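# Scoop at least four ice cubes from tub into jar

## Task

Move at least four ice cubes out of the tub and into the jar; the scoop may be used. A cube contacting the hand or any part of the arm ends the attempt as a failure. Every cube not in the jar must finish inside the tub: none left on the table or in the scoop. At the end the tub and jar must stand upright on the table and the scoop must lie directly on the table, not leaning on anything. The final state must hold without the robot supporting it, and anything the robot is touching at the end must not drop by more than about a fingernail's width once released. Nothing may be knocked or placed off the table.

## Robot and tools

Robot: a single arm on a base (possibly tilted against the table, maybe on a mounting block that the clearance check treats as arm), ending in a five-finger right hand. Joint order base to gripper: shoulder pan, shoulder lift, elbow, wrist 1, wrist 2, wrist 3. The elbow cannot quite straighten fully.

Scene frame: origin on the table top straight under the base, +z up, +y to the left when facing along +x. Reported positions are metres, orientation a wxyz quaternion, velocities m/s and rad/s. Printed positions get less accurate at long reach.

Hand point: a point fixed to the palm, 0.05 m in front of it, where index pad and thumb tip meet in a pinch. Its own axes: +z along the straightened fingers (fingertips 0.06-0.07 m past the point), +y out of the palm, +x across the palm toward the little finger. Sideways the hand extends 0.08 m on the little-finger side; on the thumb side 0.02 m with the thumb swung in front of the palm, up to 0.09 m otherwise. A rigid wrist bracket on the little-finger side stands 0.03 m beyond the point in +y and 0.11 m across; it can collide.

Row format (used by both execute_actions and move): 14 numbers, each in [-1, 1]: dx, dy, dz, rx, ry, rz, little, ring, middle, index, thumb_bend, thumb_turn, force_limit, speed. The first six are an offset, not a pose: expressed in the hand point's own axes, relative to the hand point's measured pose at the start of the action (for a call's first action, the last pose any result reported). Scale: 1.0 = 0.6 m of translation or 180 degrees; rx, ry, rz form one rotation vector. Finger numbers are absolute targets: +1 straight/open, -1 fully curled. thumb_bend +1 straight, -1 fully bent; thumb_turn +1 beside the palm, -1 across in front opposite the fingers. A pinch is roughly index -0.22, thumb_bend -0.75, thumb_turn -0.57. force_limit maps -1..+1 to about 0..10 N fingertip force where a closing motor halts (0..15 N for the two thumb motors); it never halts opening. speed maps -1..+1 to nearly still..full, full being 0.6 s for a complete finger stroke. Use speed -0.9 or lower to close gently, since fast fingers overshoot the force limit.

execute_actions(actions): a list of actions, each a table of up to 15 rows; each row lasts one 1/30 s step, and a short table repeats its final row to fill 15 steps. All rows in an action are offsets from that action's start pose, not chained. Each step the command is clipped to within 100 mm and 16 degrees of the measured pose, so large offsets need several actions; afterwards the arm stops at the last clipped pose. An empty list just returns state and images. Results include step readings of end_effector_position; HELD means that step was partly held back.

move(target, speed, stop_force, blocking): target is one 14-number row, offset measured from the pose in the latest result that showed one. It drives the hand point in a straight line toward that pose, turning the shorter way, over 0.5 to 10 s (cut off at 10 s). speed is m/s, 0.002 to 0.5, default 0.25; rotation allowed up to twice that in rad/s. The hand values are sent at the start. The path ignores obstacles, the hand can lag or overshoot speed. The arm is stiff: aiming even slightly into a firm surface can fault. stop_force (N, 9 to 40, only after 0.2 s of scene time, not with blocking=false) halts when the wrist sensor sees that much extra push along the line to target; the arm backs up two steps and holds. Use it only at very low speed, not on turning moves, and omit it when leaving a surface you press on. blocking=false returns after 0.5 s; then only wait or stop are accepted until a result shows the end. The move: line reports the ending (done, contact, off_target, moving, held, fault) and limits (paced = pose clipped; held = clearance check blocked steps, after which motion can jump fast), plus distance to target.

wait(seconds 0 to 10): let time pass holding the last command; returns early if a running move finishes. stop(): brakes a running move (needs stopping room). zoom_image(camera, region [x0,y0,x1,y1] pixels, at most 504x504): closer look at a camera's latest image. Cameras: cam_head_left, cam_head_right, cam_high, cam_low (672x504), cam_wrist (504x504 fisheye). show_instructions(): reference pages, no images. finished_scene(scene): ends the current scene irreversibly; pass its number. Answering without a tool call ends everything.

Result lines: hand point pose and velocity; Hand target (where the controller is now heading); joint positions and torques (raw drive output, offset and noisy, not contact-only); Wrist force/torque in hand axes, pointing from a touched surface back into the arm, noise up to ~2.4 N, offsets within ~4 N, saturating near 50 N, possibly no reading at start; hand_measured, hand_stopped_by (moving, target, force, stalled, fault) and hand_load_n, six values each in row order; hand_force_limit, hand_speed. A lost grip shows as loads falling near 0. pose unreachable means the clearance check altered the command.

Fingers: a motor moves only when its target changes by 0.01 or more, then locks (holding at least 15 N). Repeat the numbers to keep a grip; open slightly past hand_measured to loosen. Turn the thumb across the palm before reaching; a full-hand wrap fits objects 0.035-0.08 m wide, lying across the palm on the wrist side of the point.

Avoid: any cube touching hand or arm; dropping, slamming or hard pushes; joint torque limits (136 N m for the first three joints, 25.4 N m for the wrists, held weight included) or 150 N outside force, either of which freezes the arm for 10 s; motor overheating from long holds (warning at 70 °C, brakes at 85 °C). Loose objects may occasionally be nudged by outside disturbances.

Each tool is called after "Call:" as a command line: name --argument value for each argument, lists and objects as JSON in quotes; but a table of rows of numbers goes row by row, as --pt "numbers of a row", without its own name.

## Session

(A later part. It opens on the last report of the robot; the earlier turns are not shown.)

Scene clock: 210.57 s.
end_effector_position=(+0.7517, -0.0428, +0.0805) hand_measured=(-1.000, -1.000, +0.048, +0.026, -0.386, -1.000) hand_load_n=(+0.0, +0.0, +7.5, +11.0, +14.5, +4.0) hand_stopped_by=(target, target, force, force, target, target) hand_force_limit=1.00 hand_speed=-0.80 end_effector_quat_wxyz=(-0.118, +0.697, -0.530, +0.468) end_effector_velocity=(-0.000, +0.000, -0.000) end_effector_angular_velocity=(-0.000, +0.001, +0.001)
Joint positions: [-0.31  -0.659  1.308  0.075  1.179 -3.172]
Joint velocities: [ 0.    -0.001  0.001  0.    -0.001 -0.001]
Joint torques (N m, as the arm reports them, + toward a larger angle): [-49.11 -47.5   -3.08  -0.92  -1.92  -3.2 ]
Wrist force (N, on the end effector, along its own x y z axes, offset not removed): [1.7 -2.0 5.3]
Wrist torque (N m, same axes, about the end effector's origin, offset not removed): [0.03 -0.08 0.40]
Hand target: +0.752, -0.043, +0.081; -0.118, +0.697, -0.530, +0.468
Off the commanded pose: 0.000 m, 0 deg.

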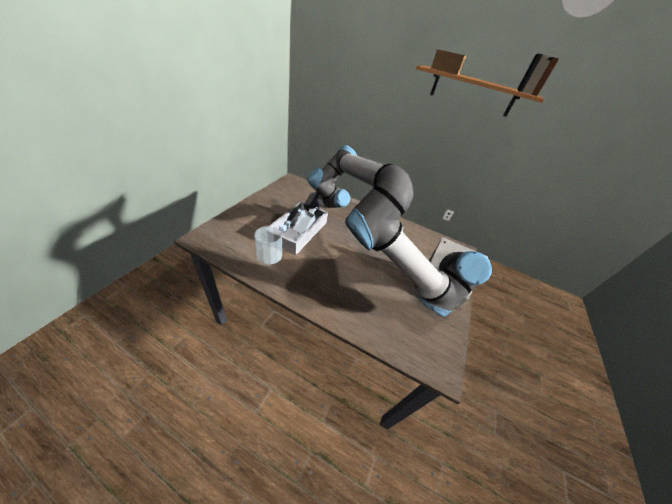

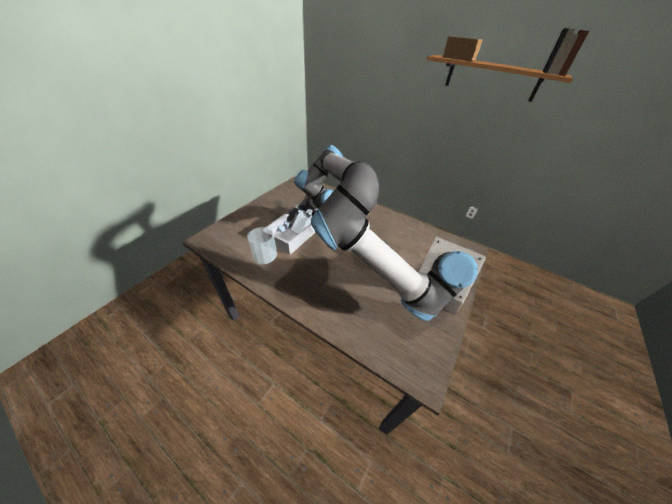

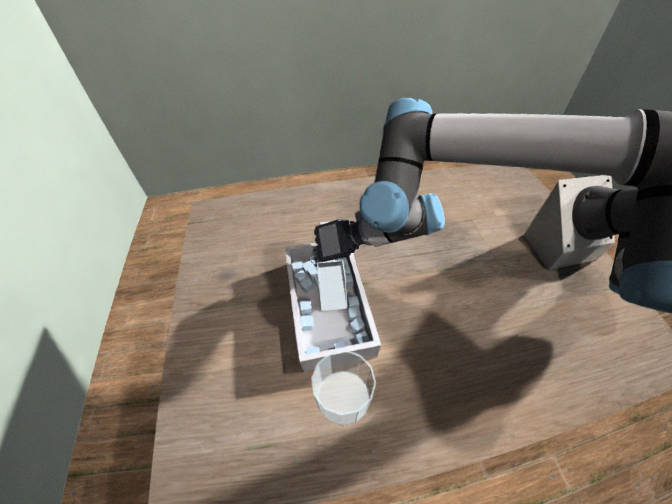

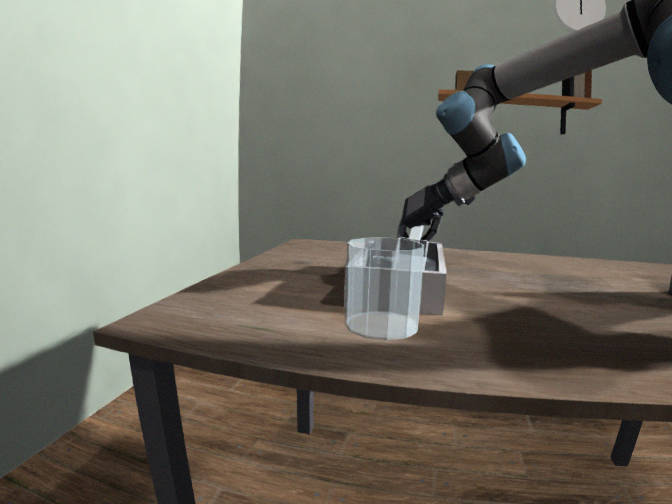

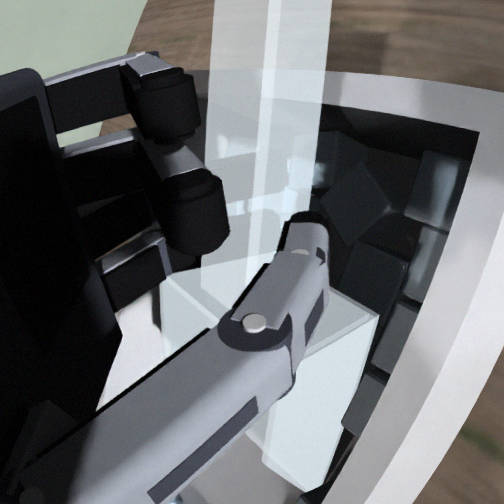

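Call:
move --target '[-0.034,-0.092,0.071,0.088,-0.11,-0.089,-1,-1,-0.85,-0.9,-0.4,-1,1,-0.8]' --speed 0.04

Call:
zoom_image --camera "cam_high" --region '[250,210,430,380]'

Scene clock: 227.27 s.
end_effector_position=(+0.8195, -0.0170, +0.0835) hand_measured=(-1.000, -1.000, +0.048, +0.026, -0.386, -1.000) hand_load_n=(+0.0, +0.0, +6.0, +7.0, +16.5, +1.5) hand_stopped_by=(target, target, force, force, target, target) hand_force_limit=1.00 hand_speed=-0.80 end_effector_quat_wxyz=(-0.235, +0.810, -0.332, +0.422) end_effector_velocity=(+0.002, -0.000, +0.001) end_effector_angular_velocity=(-0.000, -0.002, +0.008)
Joint positions: [-0.356 -0.552  1.172 -0.165  0.767 -3.323]
Joint velocities: [-0.001  0.003 -0.006 -0.003 -0.006 -0.001]
Joint torques (N m, as the arm reports them, + toward a larger angle): [-50.79 -25.3  -21.26  -3.06  -1.81  -2.65]
Wrist force (N, on the end effector, along its own x y z axes, offset not removed): [0.4 2.5 -4.2]
Wrist torque (N m, same axes, about the end effector's origin, offset not removed): [0.02 0.04 -0.05]
Hand target: +0.820, -0.017, +0.083; -0.236, +0.810, -0.332, +0.422
Off the commanded pose: 0.000 m, 0 deg.
move: done

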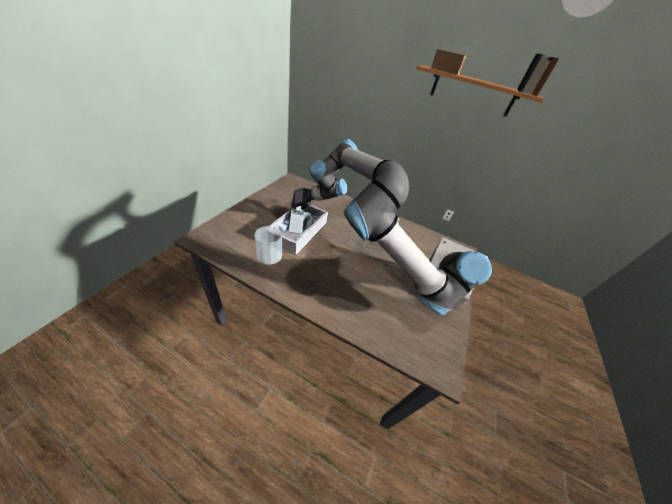

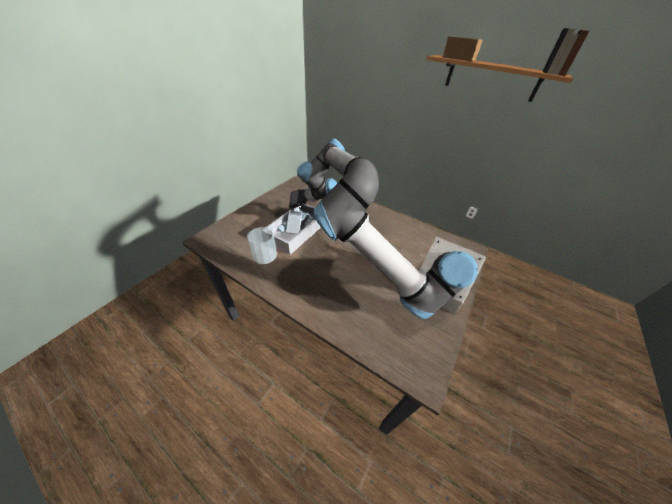

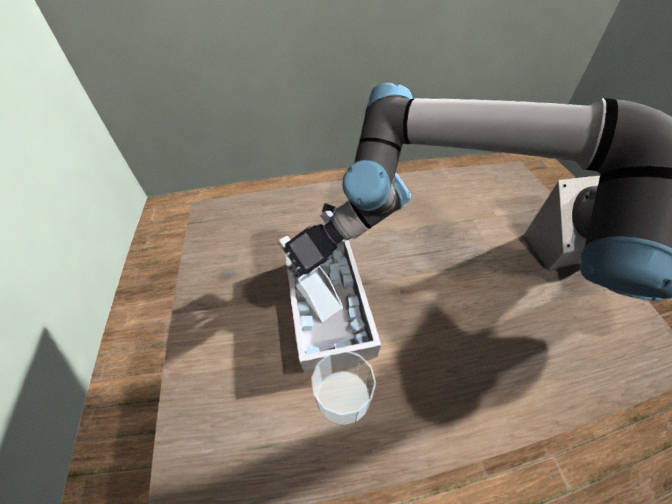

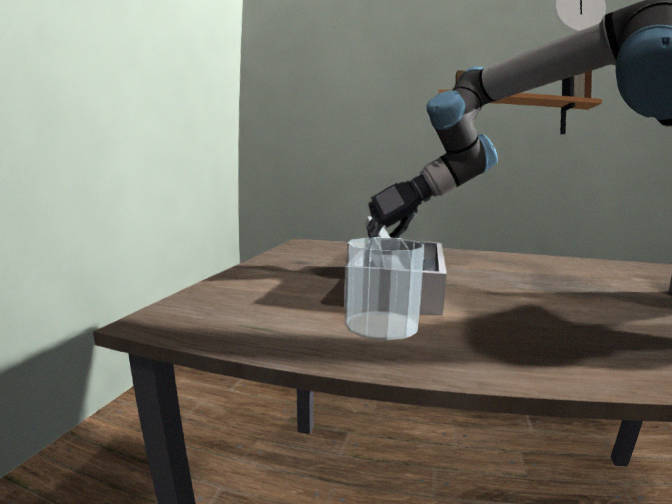

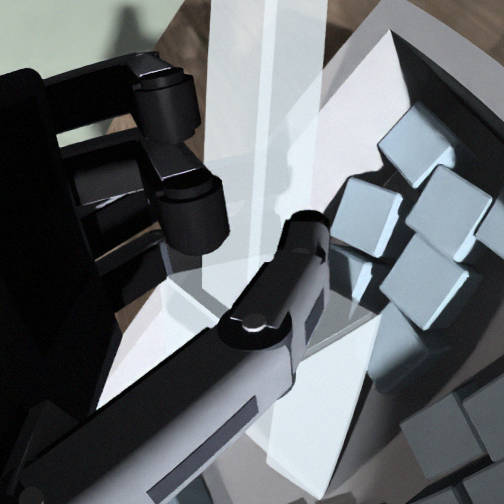

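Region (250, 210, 430, 380) of cam_high's 672x504 image, scaled by 2.800, with more detail than that image has.

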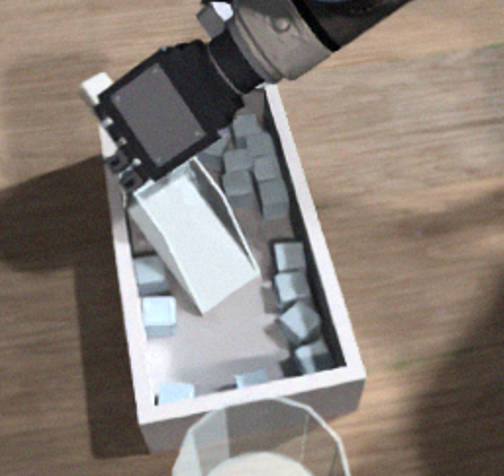

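Call:
move --target '[-0.003,0.0037,0.003,0,0,0,-1,-1,-0.85,-0.9,-0.4,-1,1,-0.8]' --speed 0.03

Call:
move --target '[-0.106,-0.051,-0.041,0,0,0,-1,-1,-0.85,-0.9,-0.4,-1,1,-0.8]' --speed 0.04

Call:
zoom_image --camera "cam_high" --region '[250,210,430,380]'

Scene clock: 235.77 s.
end_effector_position=(+0.8195, -0.0170, +0.0801) hand_measured=(-1.000, -1.000, +0.048, +0.026, -0.386, -1.000) hand_load_n=(+0.0, +0.0, +6.0, +5.5, +17.0, +0.5) hand_stopped_by=(target, target, force, force, target, target) hand_force_limit=1.00 hand_speed=-0.80 end_effector_quat_wxyz=(-0.235, +0.810, -0.332, +0.422) end_effector_velocity=(+0.000, -0.001, -0.000) end_effector_angular_velocity=(+0.000, -0.001, -0.001)
Joint positions: [-0.352 -0.55   1.174 -0.171  0.77  -3.321]
Joint velocities: [ 0.     0.001  0.001 -0.001  0.001  0.001]
Joint torques (N m, as the arm reports them, + toward a larger angle): [-30.73 -19.94  -4.53  -2.54   2.68   2.76]
Wrist force (N, on the end effector, along its own x y z axes, offset not removed): [3.0 -2.1 -7.7]
Wrist torque (N m, same axes, about the end effector's origin, offset not removed): [0.30 -0.13 0.05]
Hand target: +0.819, -0.017, +0.080; -0.235, +0.810, -0.332, +0.422
Off the commanded pose: 0.000 m, 0 deg.
move: done

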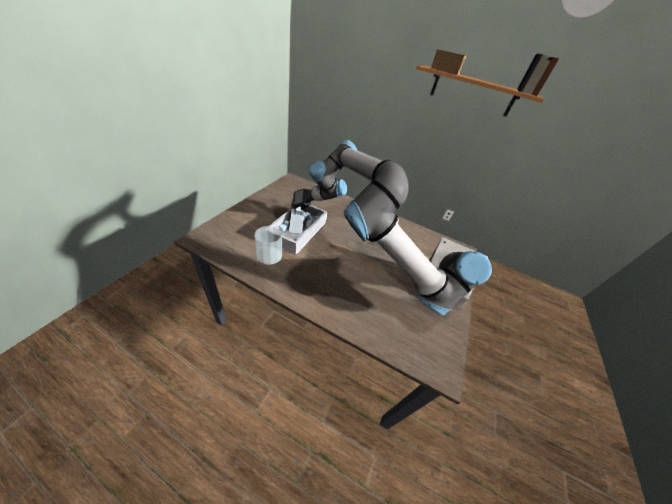

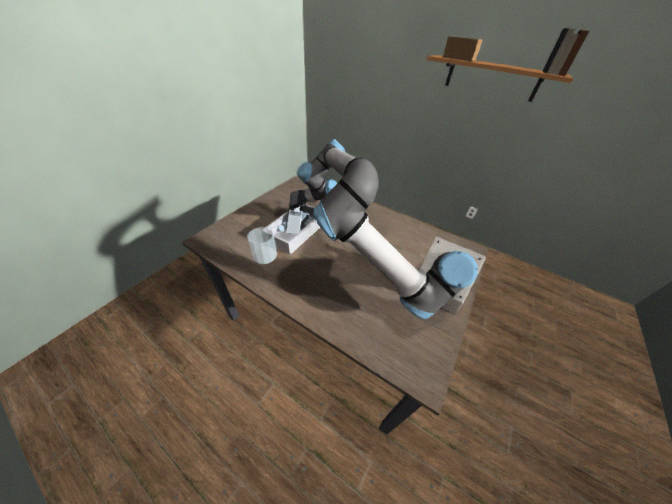

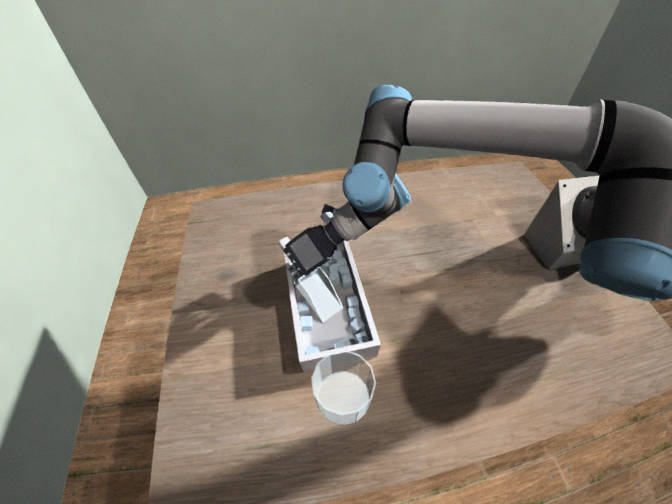

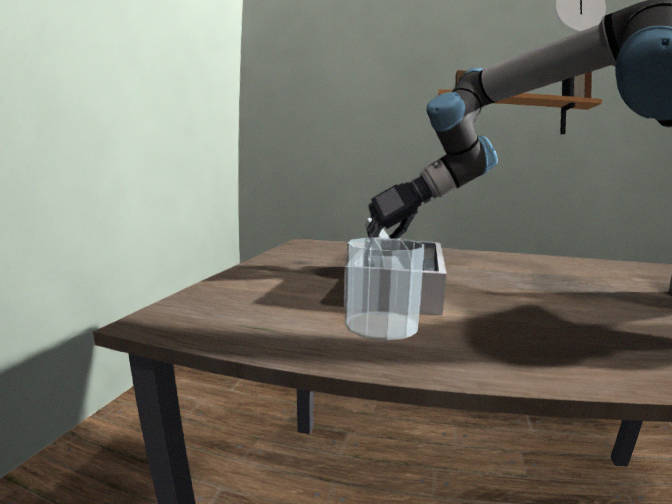

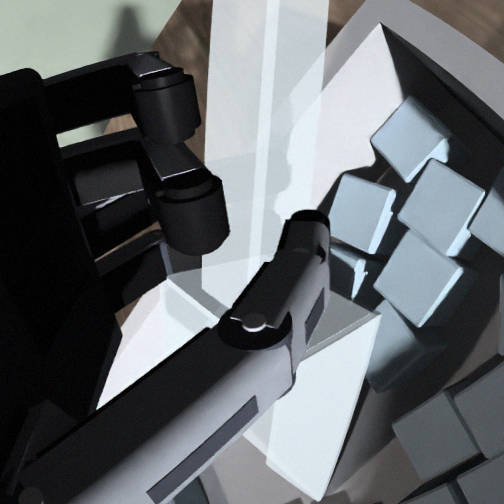

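Scene clock: 237.97 s.
end_effector_position=(+0.7823, +0.0478, +0.0801) hand_measured=(-1.000, -1.000, +0.048, +0.026, -0.386, -1.000) hand_load_n=(+0.0, +0.0, +9.0, +8.0, +15.0, +0.5) hand_stopped_by=(target, target, force, force, target, target) hand_force_limit=1.00 hand_speed=-0.80 end_effector_quat_wxyz=(-0.235, +0.810, -0.332, +0.422) end_effector_velocity=(+0.000, -0.001, +0.002) end_effector_angular_velocity=(-0.000, -0.003, -0.002)
Joint positions: [-0.302 -0.709  1.358 -0.217  0.816 -3.291]
Joint velocities: [-0.002 -0.002  0.001 -0.     0.001  0.   ]
Joint torques (N m, as the arm reports them, + toward a larger angle): [-32.52 -47.95  -5.18  -2.46   3.18   2.62]
Wrist force (N, on the end effector, along its own x y z axes, offset not removed): [-0.8 1.9 -0.1]
Wrist torque (N m, same axes, about the end effector's origin, offset not removed): [0.27 0.25 0.04]
Hand target: +0.782, +0.048, +0.080; -0.235, +0.810, -0.332, +0.422
Off the commanded pose: 0.000 m, 0 deg.
move: done

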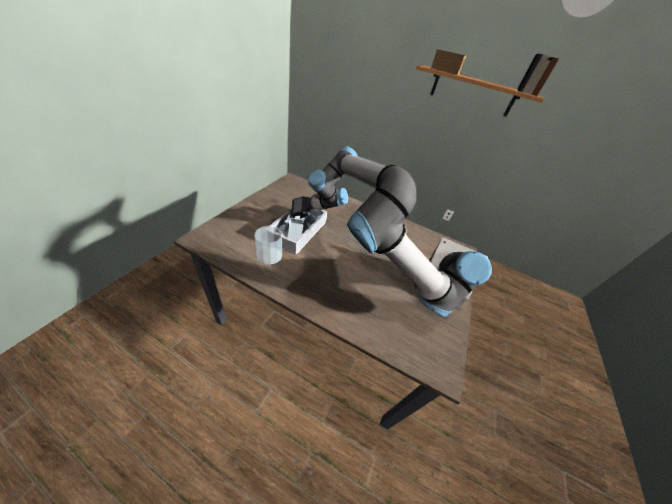

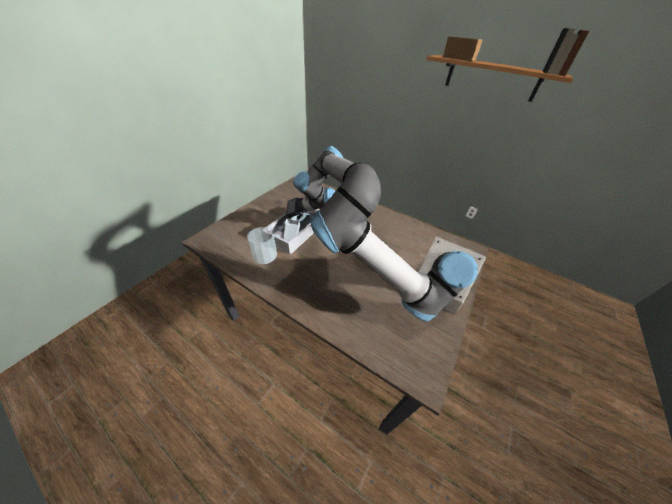

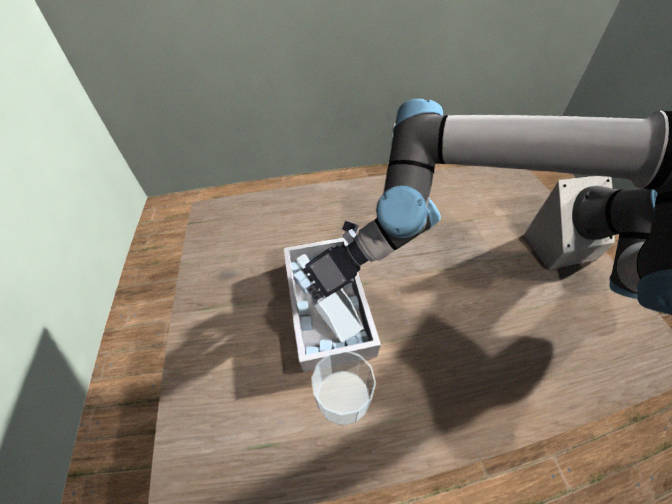

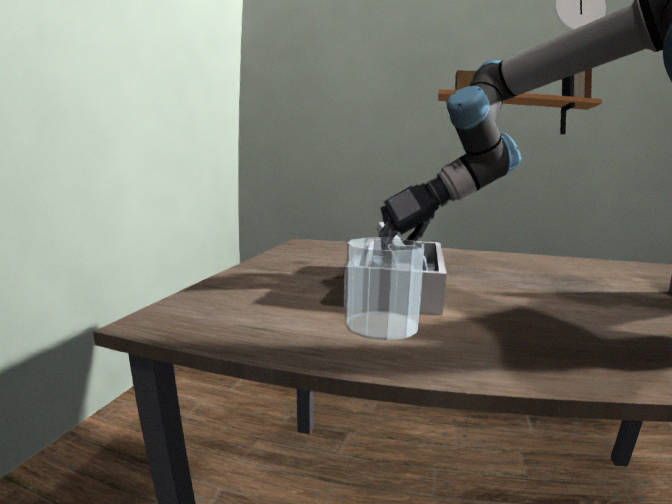

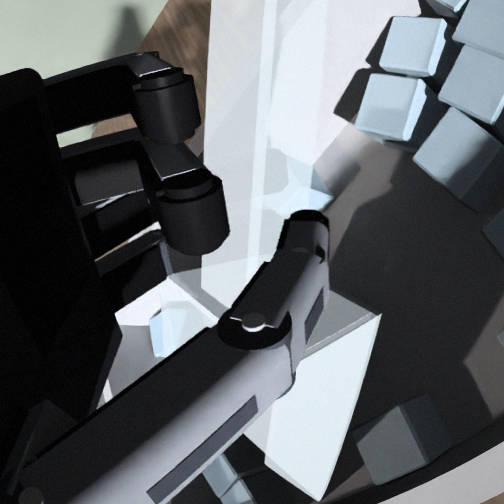

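Region (250, 210, 430, 380) of cam_high's 672x504 image, scaled by 2.800, with more detail than that image has.

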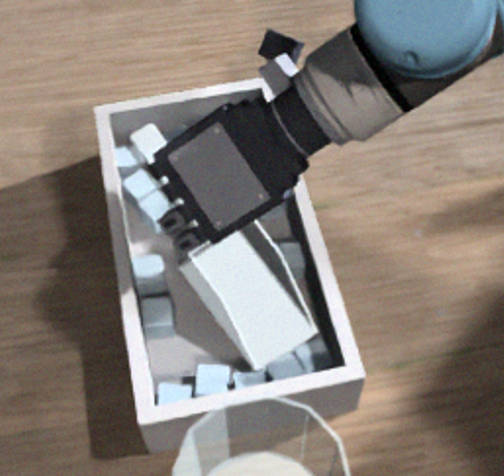

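Call:
move --target '[-0.037,-0.021,-0.004,0,0,0,-1,-1,-0.85,-0.9,-0.4,-1,1,-0.8]' --speed 0.03

Call:
zoom_image --camera "cam_high" --region '[250,210,430,380]'

Scene clock: 244.70 s.
end_effector_position=(+0.7752, +0.0723, +0.0781) hand_measured=(-1.000, -1.000, +0.048, +0.026, -0.386, -1.000) hand_load_n=(+0.0, +0.0, +9.5, +8.5, +14.0, +0.0) hand_stopped_by=(target, target, force, force, target, target) hand_force_limit=1.00 hand_speed=-0.80 end_effector_quat_wxyz=(-0.235, +0.810, -0.332, +0.422) end_effector_velocity=(-0.000, +0.001, +0.000) end_effector_angular_velocity=(-0.000, -0.001, -0.000)
Joint positions: [-0.275 -0.751  1.39  -0.218  0.84  -3.276]
Joint velocities: [ 0.001 -0.002  0.002 -0.     0.001  0.001]
Joint torques (N m, as the arm reports them, + toward a larger angle): [-27.25 -45.81  -3.17   2.3    1.52   2.66]
Wrist force (N, on the end effector, along its own x y z axes, offset not removed): [9.5 -2.8 3.1]
Wrist torque (N m, same axes, about the end effector's origin, offset not removed): [-0.21 -0.40 0.40]
Hand target: +0.775, +0.072, +0.078; -0.235, +0.810, -0.332, +0.422
Off the commanded pose: 0.000 m, 0 deg.
move: done

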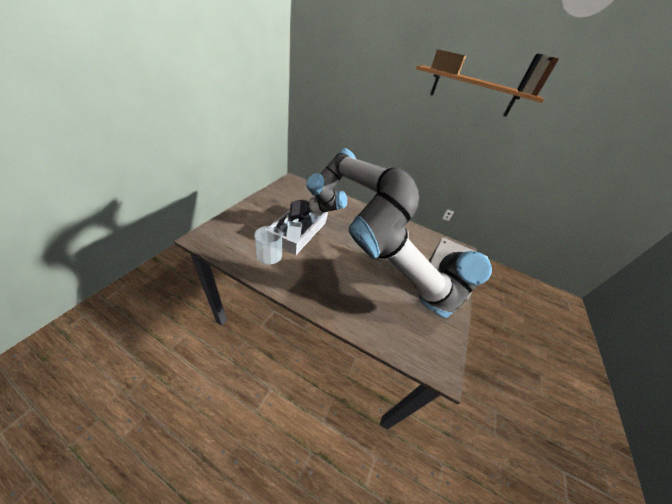

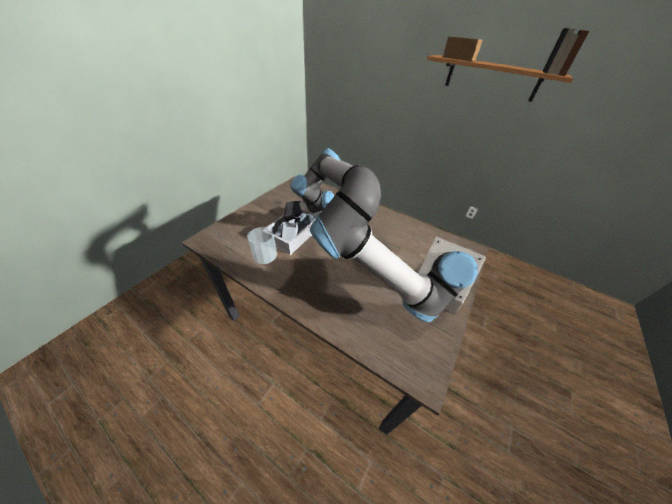

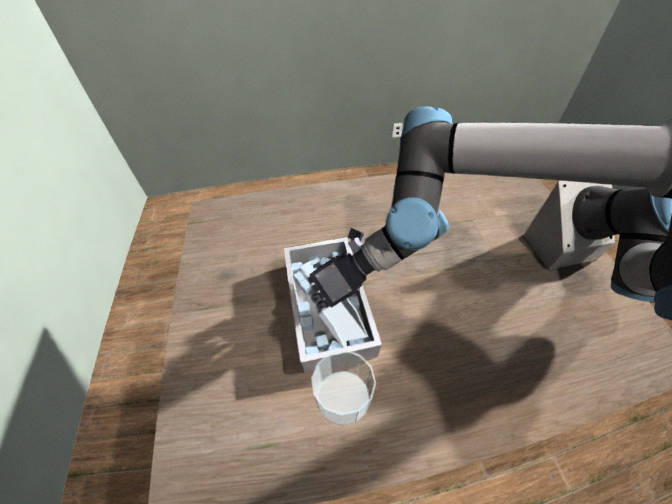

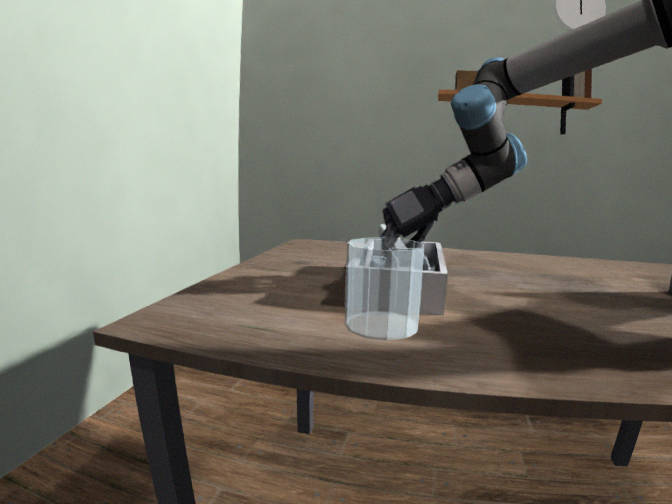

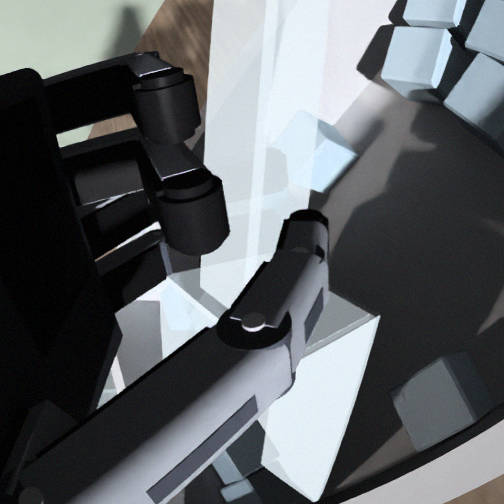

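Region (250, 210, 430, 380) of cam_high's 672x504 image, scaled by 2.800, with more detail than that image has.

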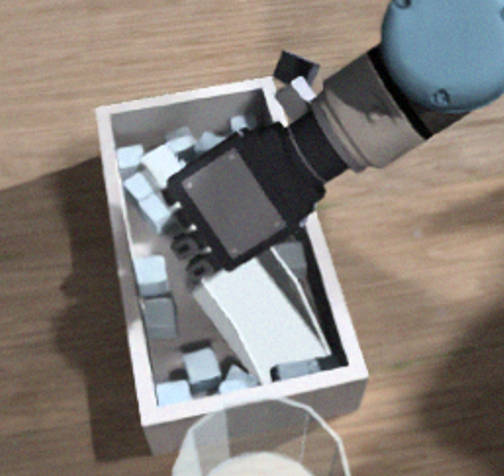

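Call:
move --target '[0.077,0.098,-0.14,-0.161,0.202,0.163,-1,-1,-0.85,-0.9,-0.4,-1,1,-0.8]' --speed 0.06

Call:
move --target '[-0.024,0.03,0.024,0,0,0,-1,-1,-0.85,-0.9,-0.4,-1,1,-0.8]' --speed 0.03

Call:
zoom_image --camera "cam_high" --region '[250,210,430,380]'

Scene clock: 276.97 s.
end_effector_position=(+0.7043, -0.0096, +0.1083) hand_measured=(-1.000, -1.000, +0.048, +0.026, -0.386, -1.000) hand_load_n=(+0.0, +0.0, +9.0, +9.5, +13.0, +1.5) hand_stopped_by=(target, target, force, force, target, target) hand_force_limit=1.00 hand_speed=-0.80 end_effector_quat_wxyz=(+0.014, -0.566, +0.668, -0.483) end_effector_velocity=(-0.001, +0.000, -0.001) end_effector_angular_velocity=(+0.000, +0.002, -0.006)
Joint positions: [-0.234 -0.717  1.222  0.464  1.498 -2.938]
Joint velocities: [ 0.003  0.003 -0.004  0.007  0.004  0.004]
Joint torques (N m, as the arm reports them, + toward a larger angle): [-31.58 -17.44 -16.69   4.16   3.37   2.23]
Wrist force (N, on the end effector, along its own x y z axes, offset not removed): [-0.9 -1.9 1.6]
Wrist torque (N m, same axes, about the end effector's origin, offset not removed): [0.38 -0.17 0.28]
Hand target: +0.704, -0.010, +0.108; +0.014, -0.566, +0.668, -0.483
Off the commanded pose: 0.000 m, 0 deg.
move: done

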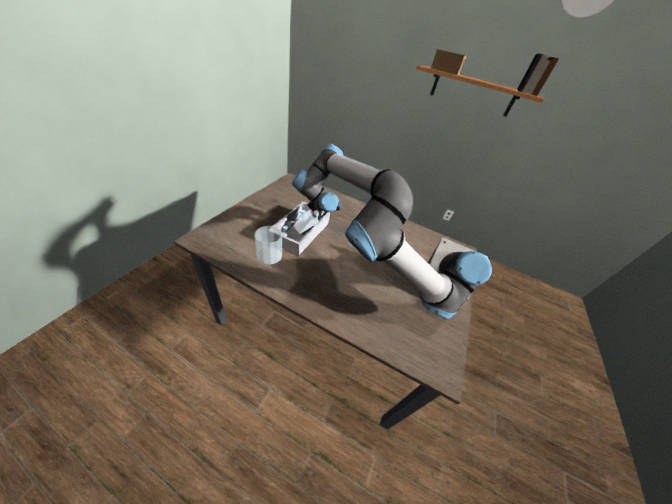

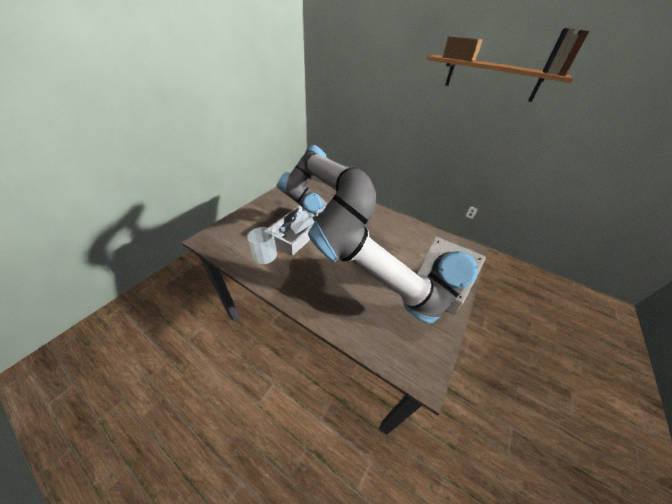

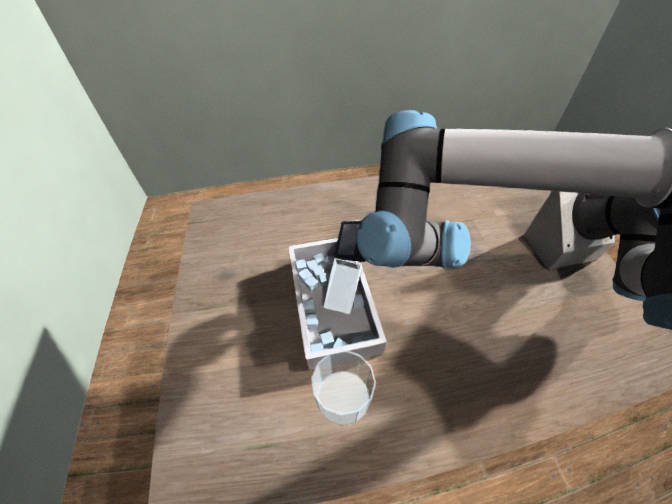

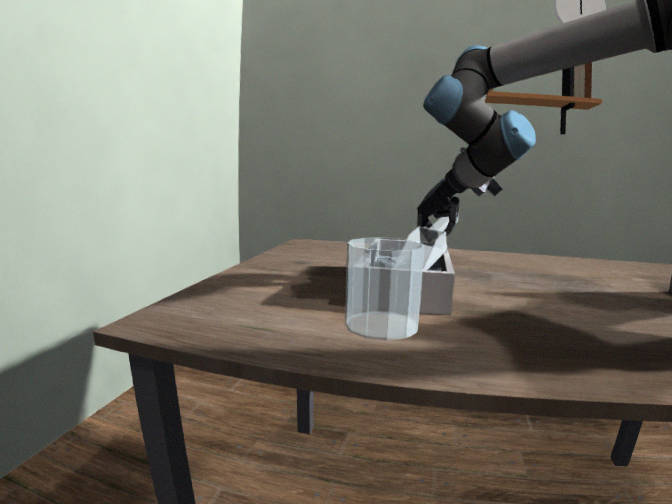

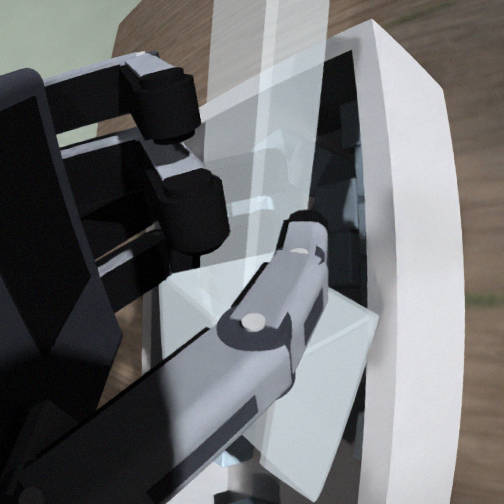

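Scene clock: 278.17 s.
end_effector_position=(+0.7042, -0.0094, +0.0812) hand_measured=(-1.000, -1.000, +0.048, +0.026, -0.396, -1.000) hand_load_n=(+0.0, +0.0, +0.0, +0.0, +0.0, +0.0) hand_stopped_by=(target, target, force, force, target, target) hand_force_limit=1.00 hand_speed=-0.80 end_effector_quat_wxyz=(+0.014, -0.566, +0.668, -0.483) end_effector_velocity=(-0.000, +0.001, -0.002) end_effector_angular_velocity=(-0.001, +0.002, +0.002)
Joint positions: [-0.202 -0.694  1.233  0.429  1.517 -2.912]
Joint velocities: [ 0.003  0.     0.001 -0.001  0.001  0.   ]
Joint torques (N m, as the arm reports them, + toward a larger angle): [-33.55 -22.49  -3.62  -1.52   3.43   2.51]
Wrist force (N, on the end effector, along its own x y z axes, offset not removed): [1.8 0.4 -0.1]
Wrist torque (N m, same axes, about the end effector's origin, offset not removed): [-0.01 -0.29 0.11]
Hand target: +0.704, -0.009, +0.081; +0.014, -0.566, +0.668, -0.483
Off the commanded pose: 0.000 m, 0 deg.
move: done

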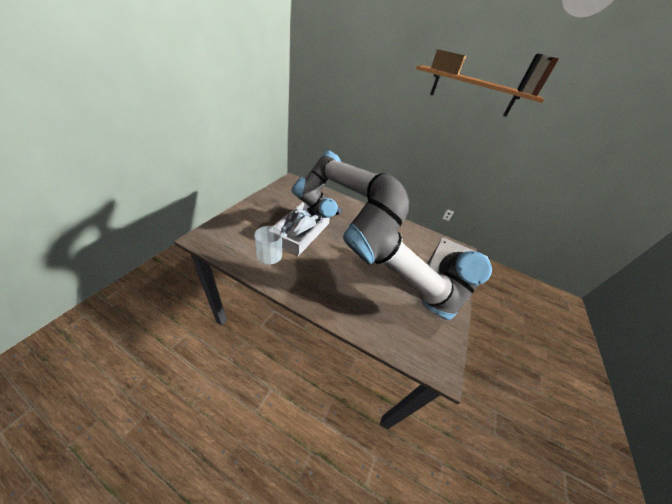

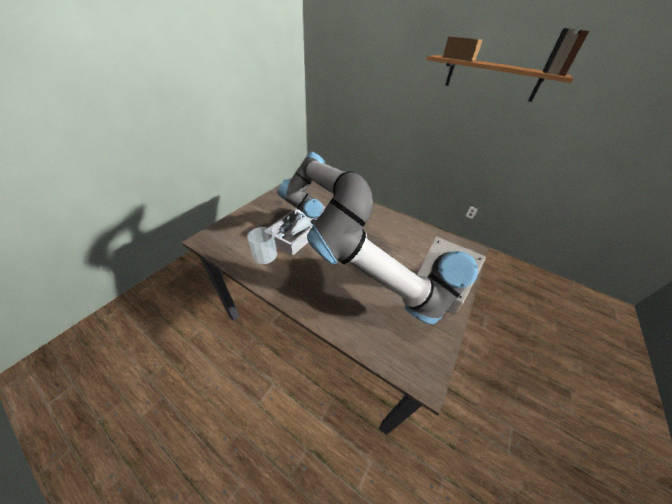

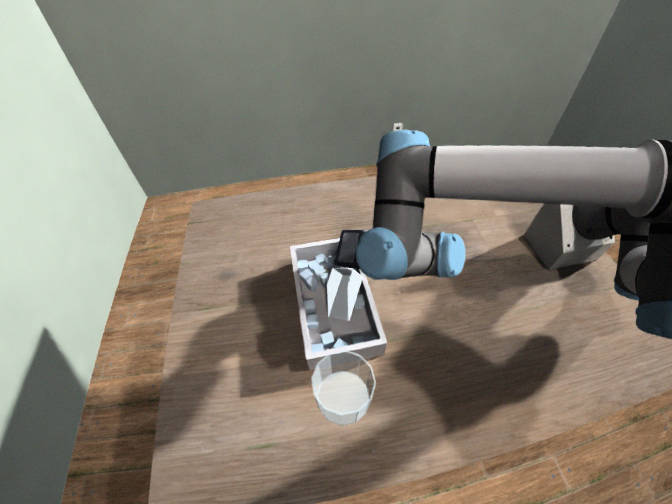

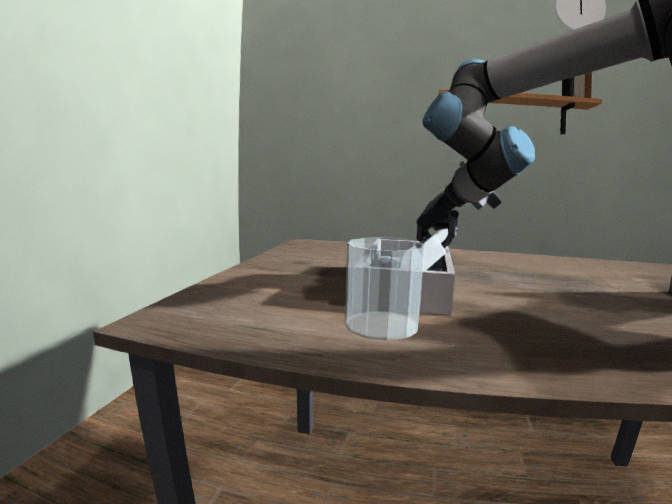

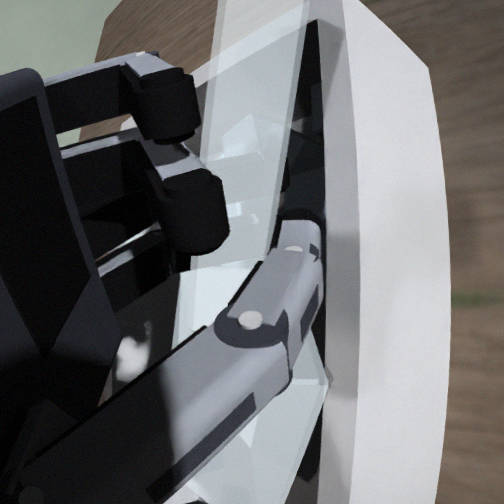

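Region (250, 210, 430, 380) of cam_high's 672x504 image, scaled by 2.800, with more detail than that image has.

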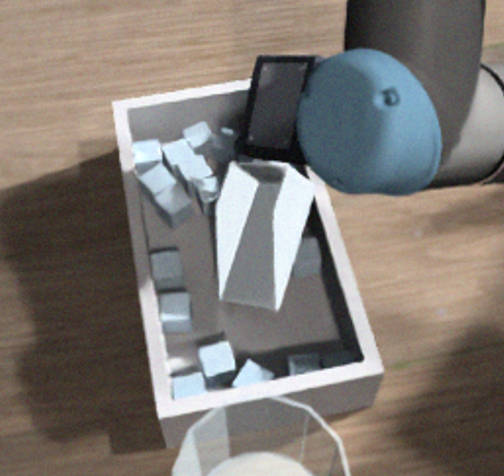

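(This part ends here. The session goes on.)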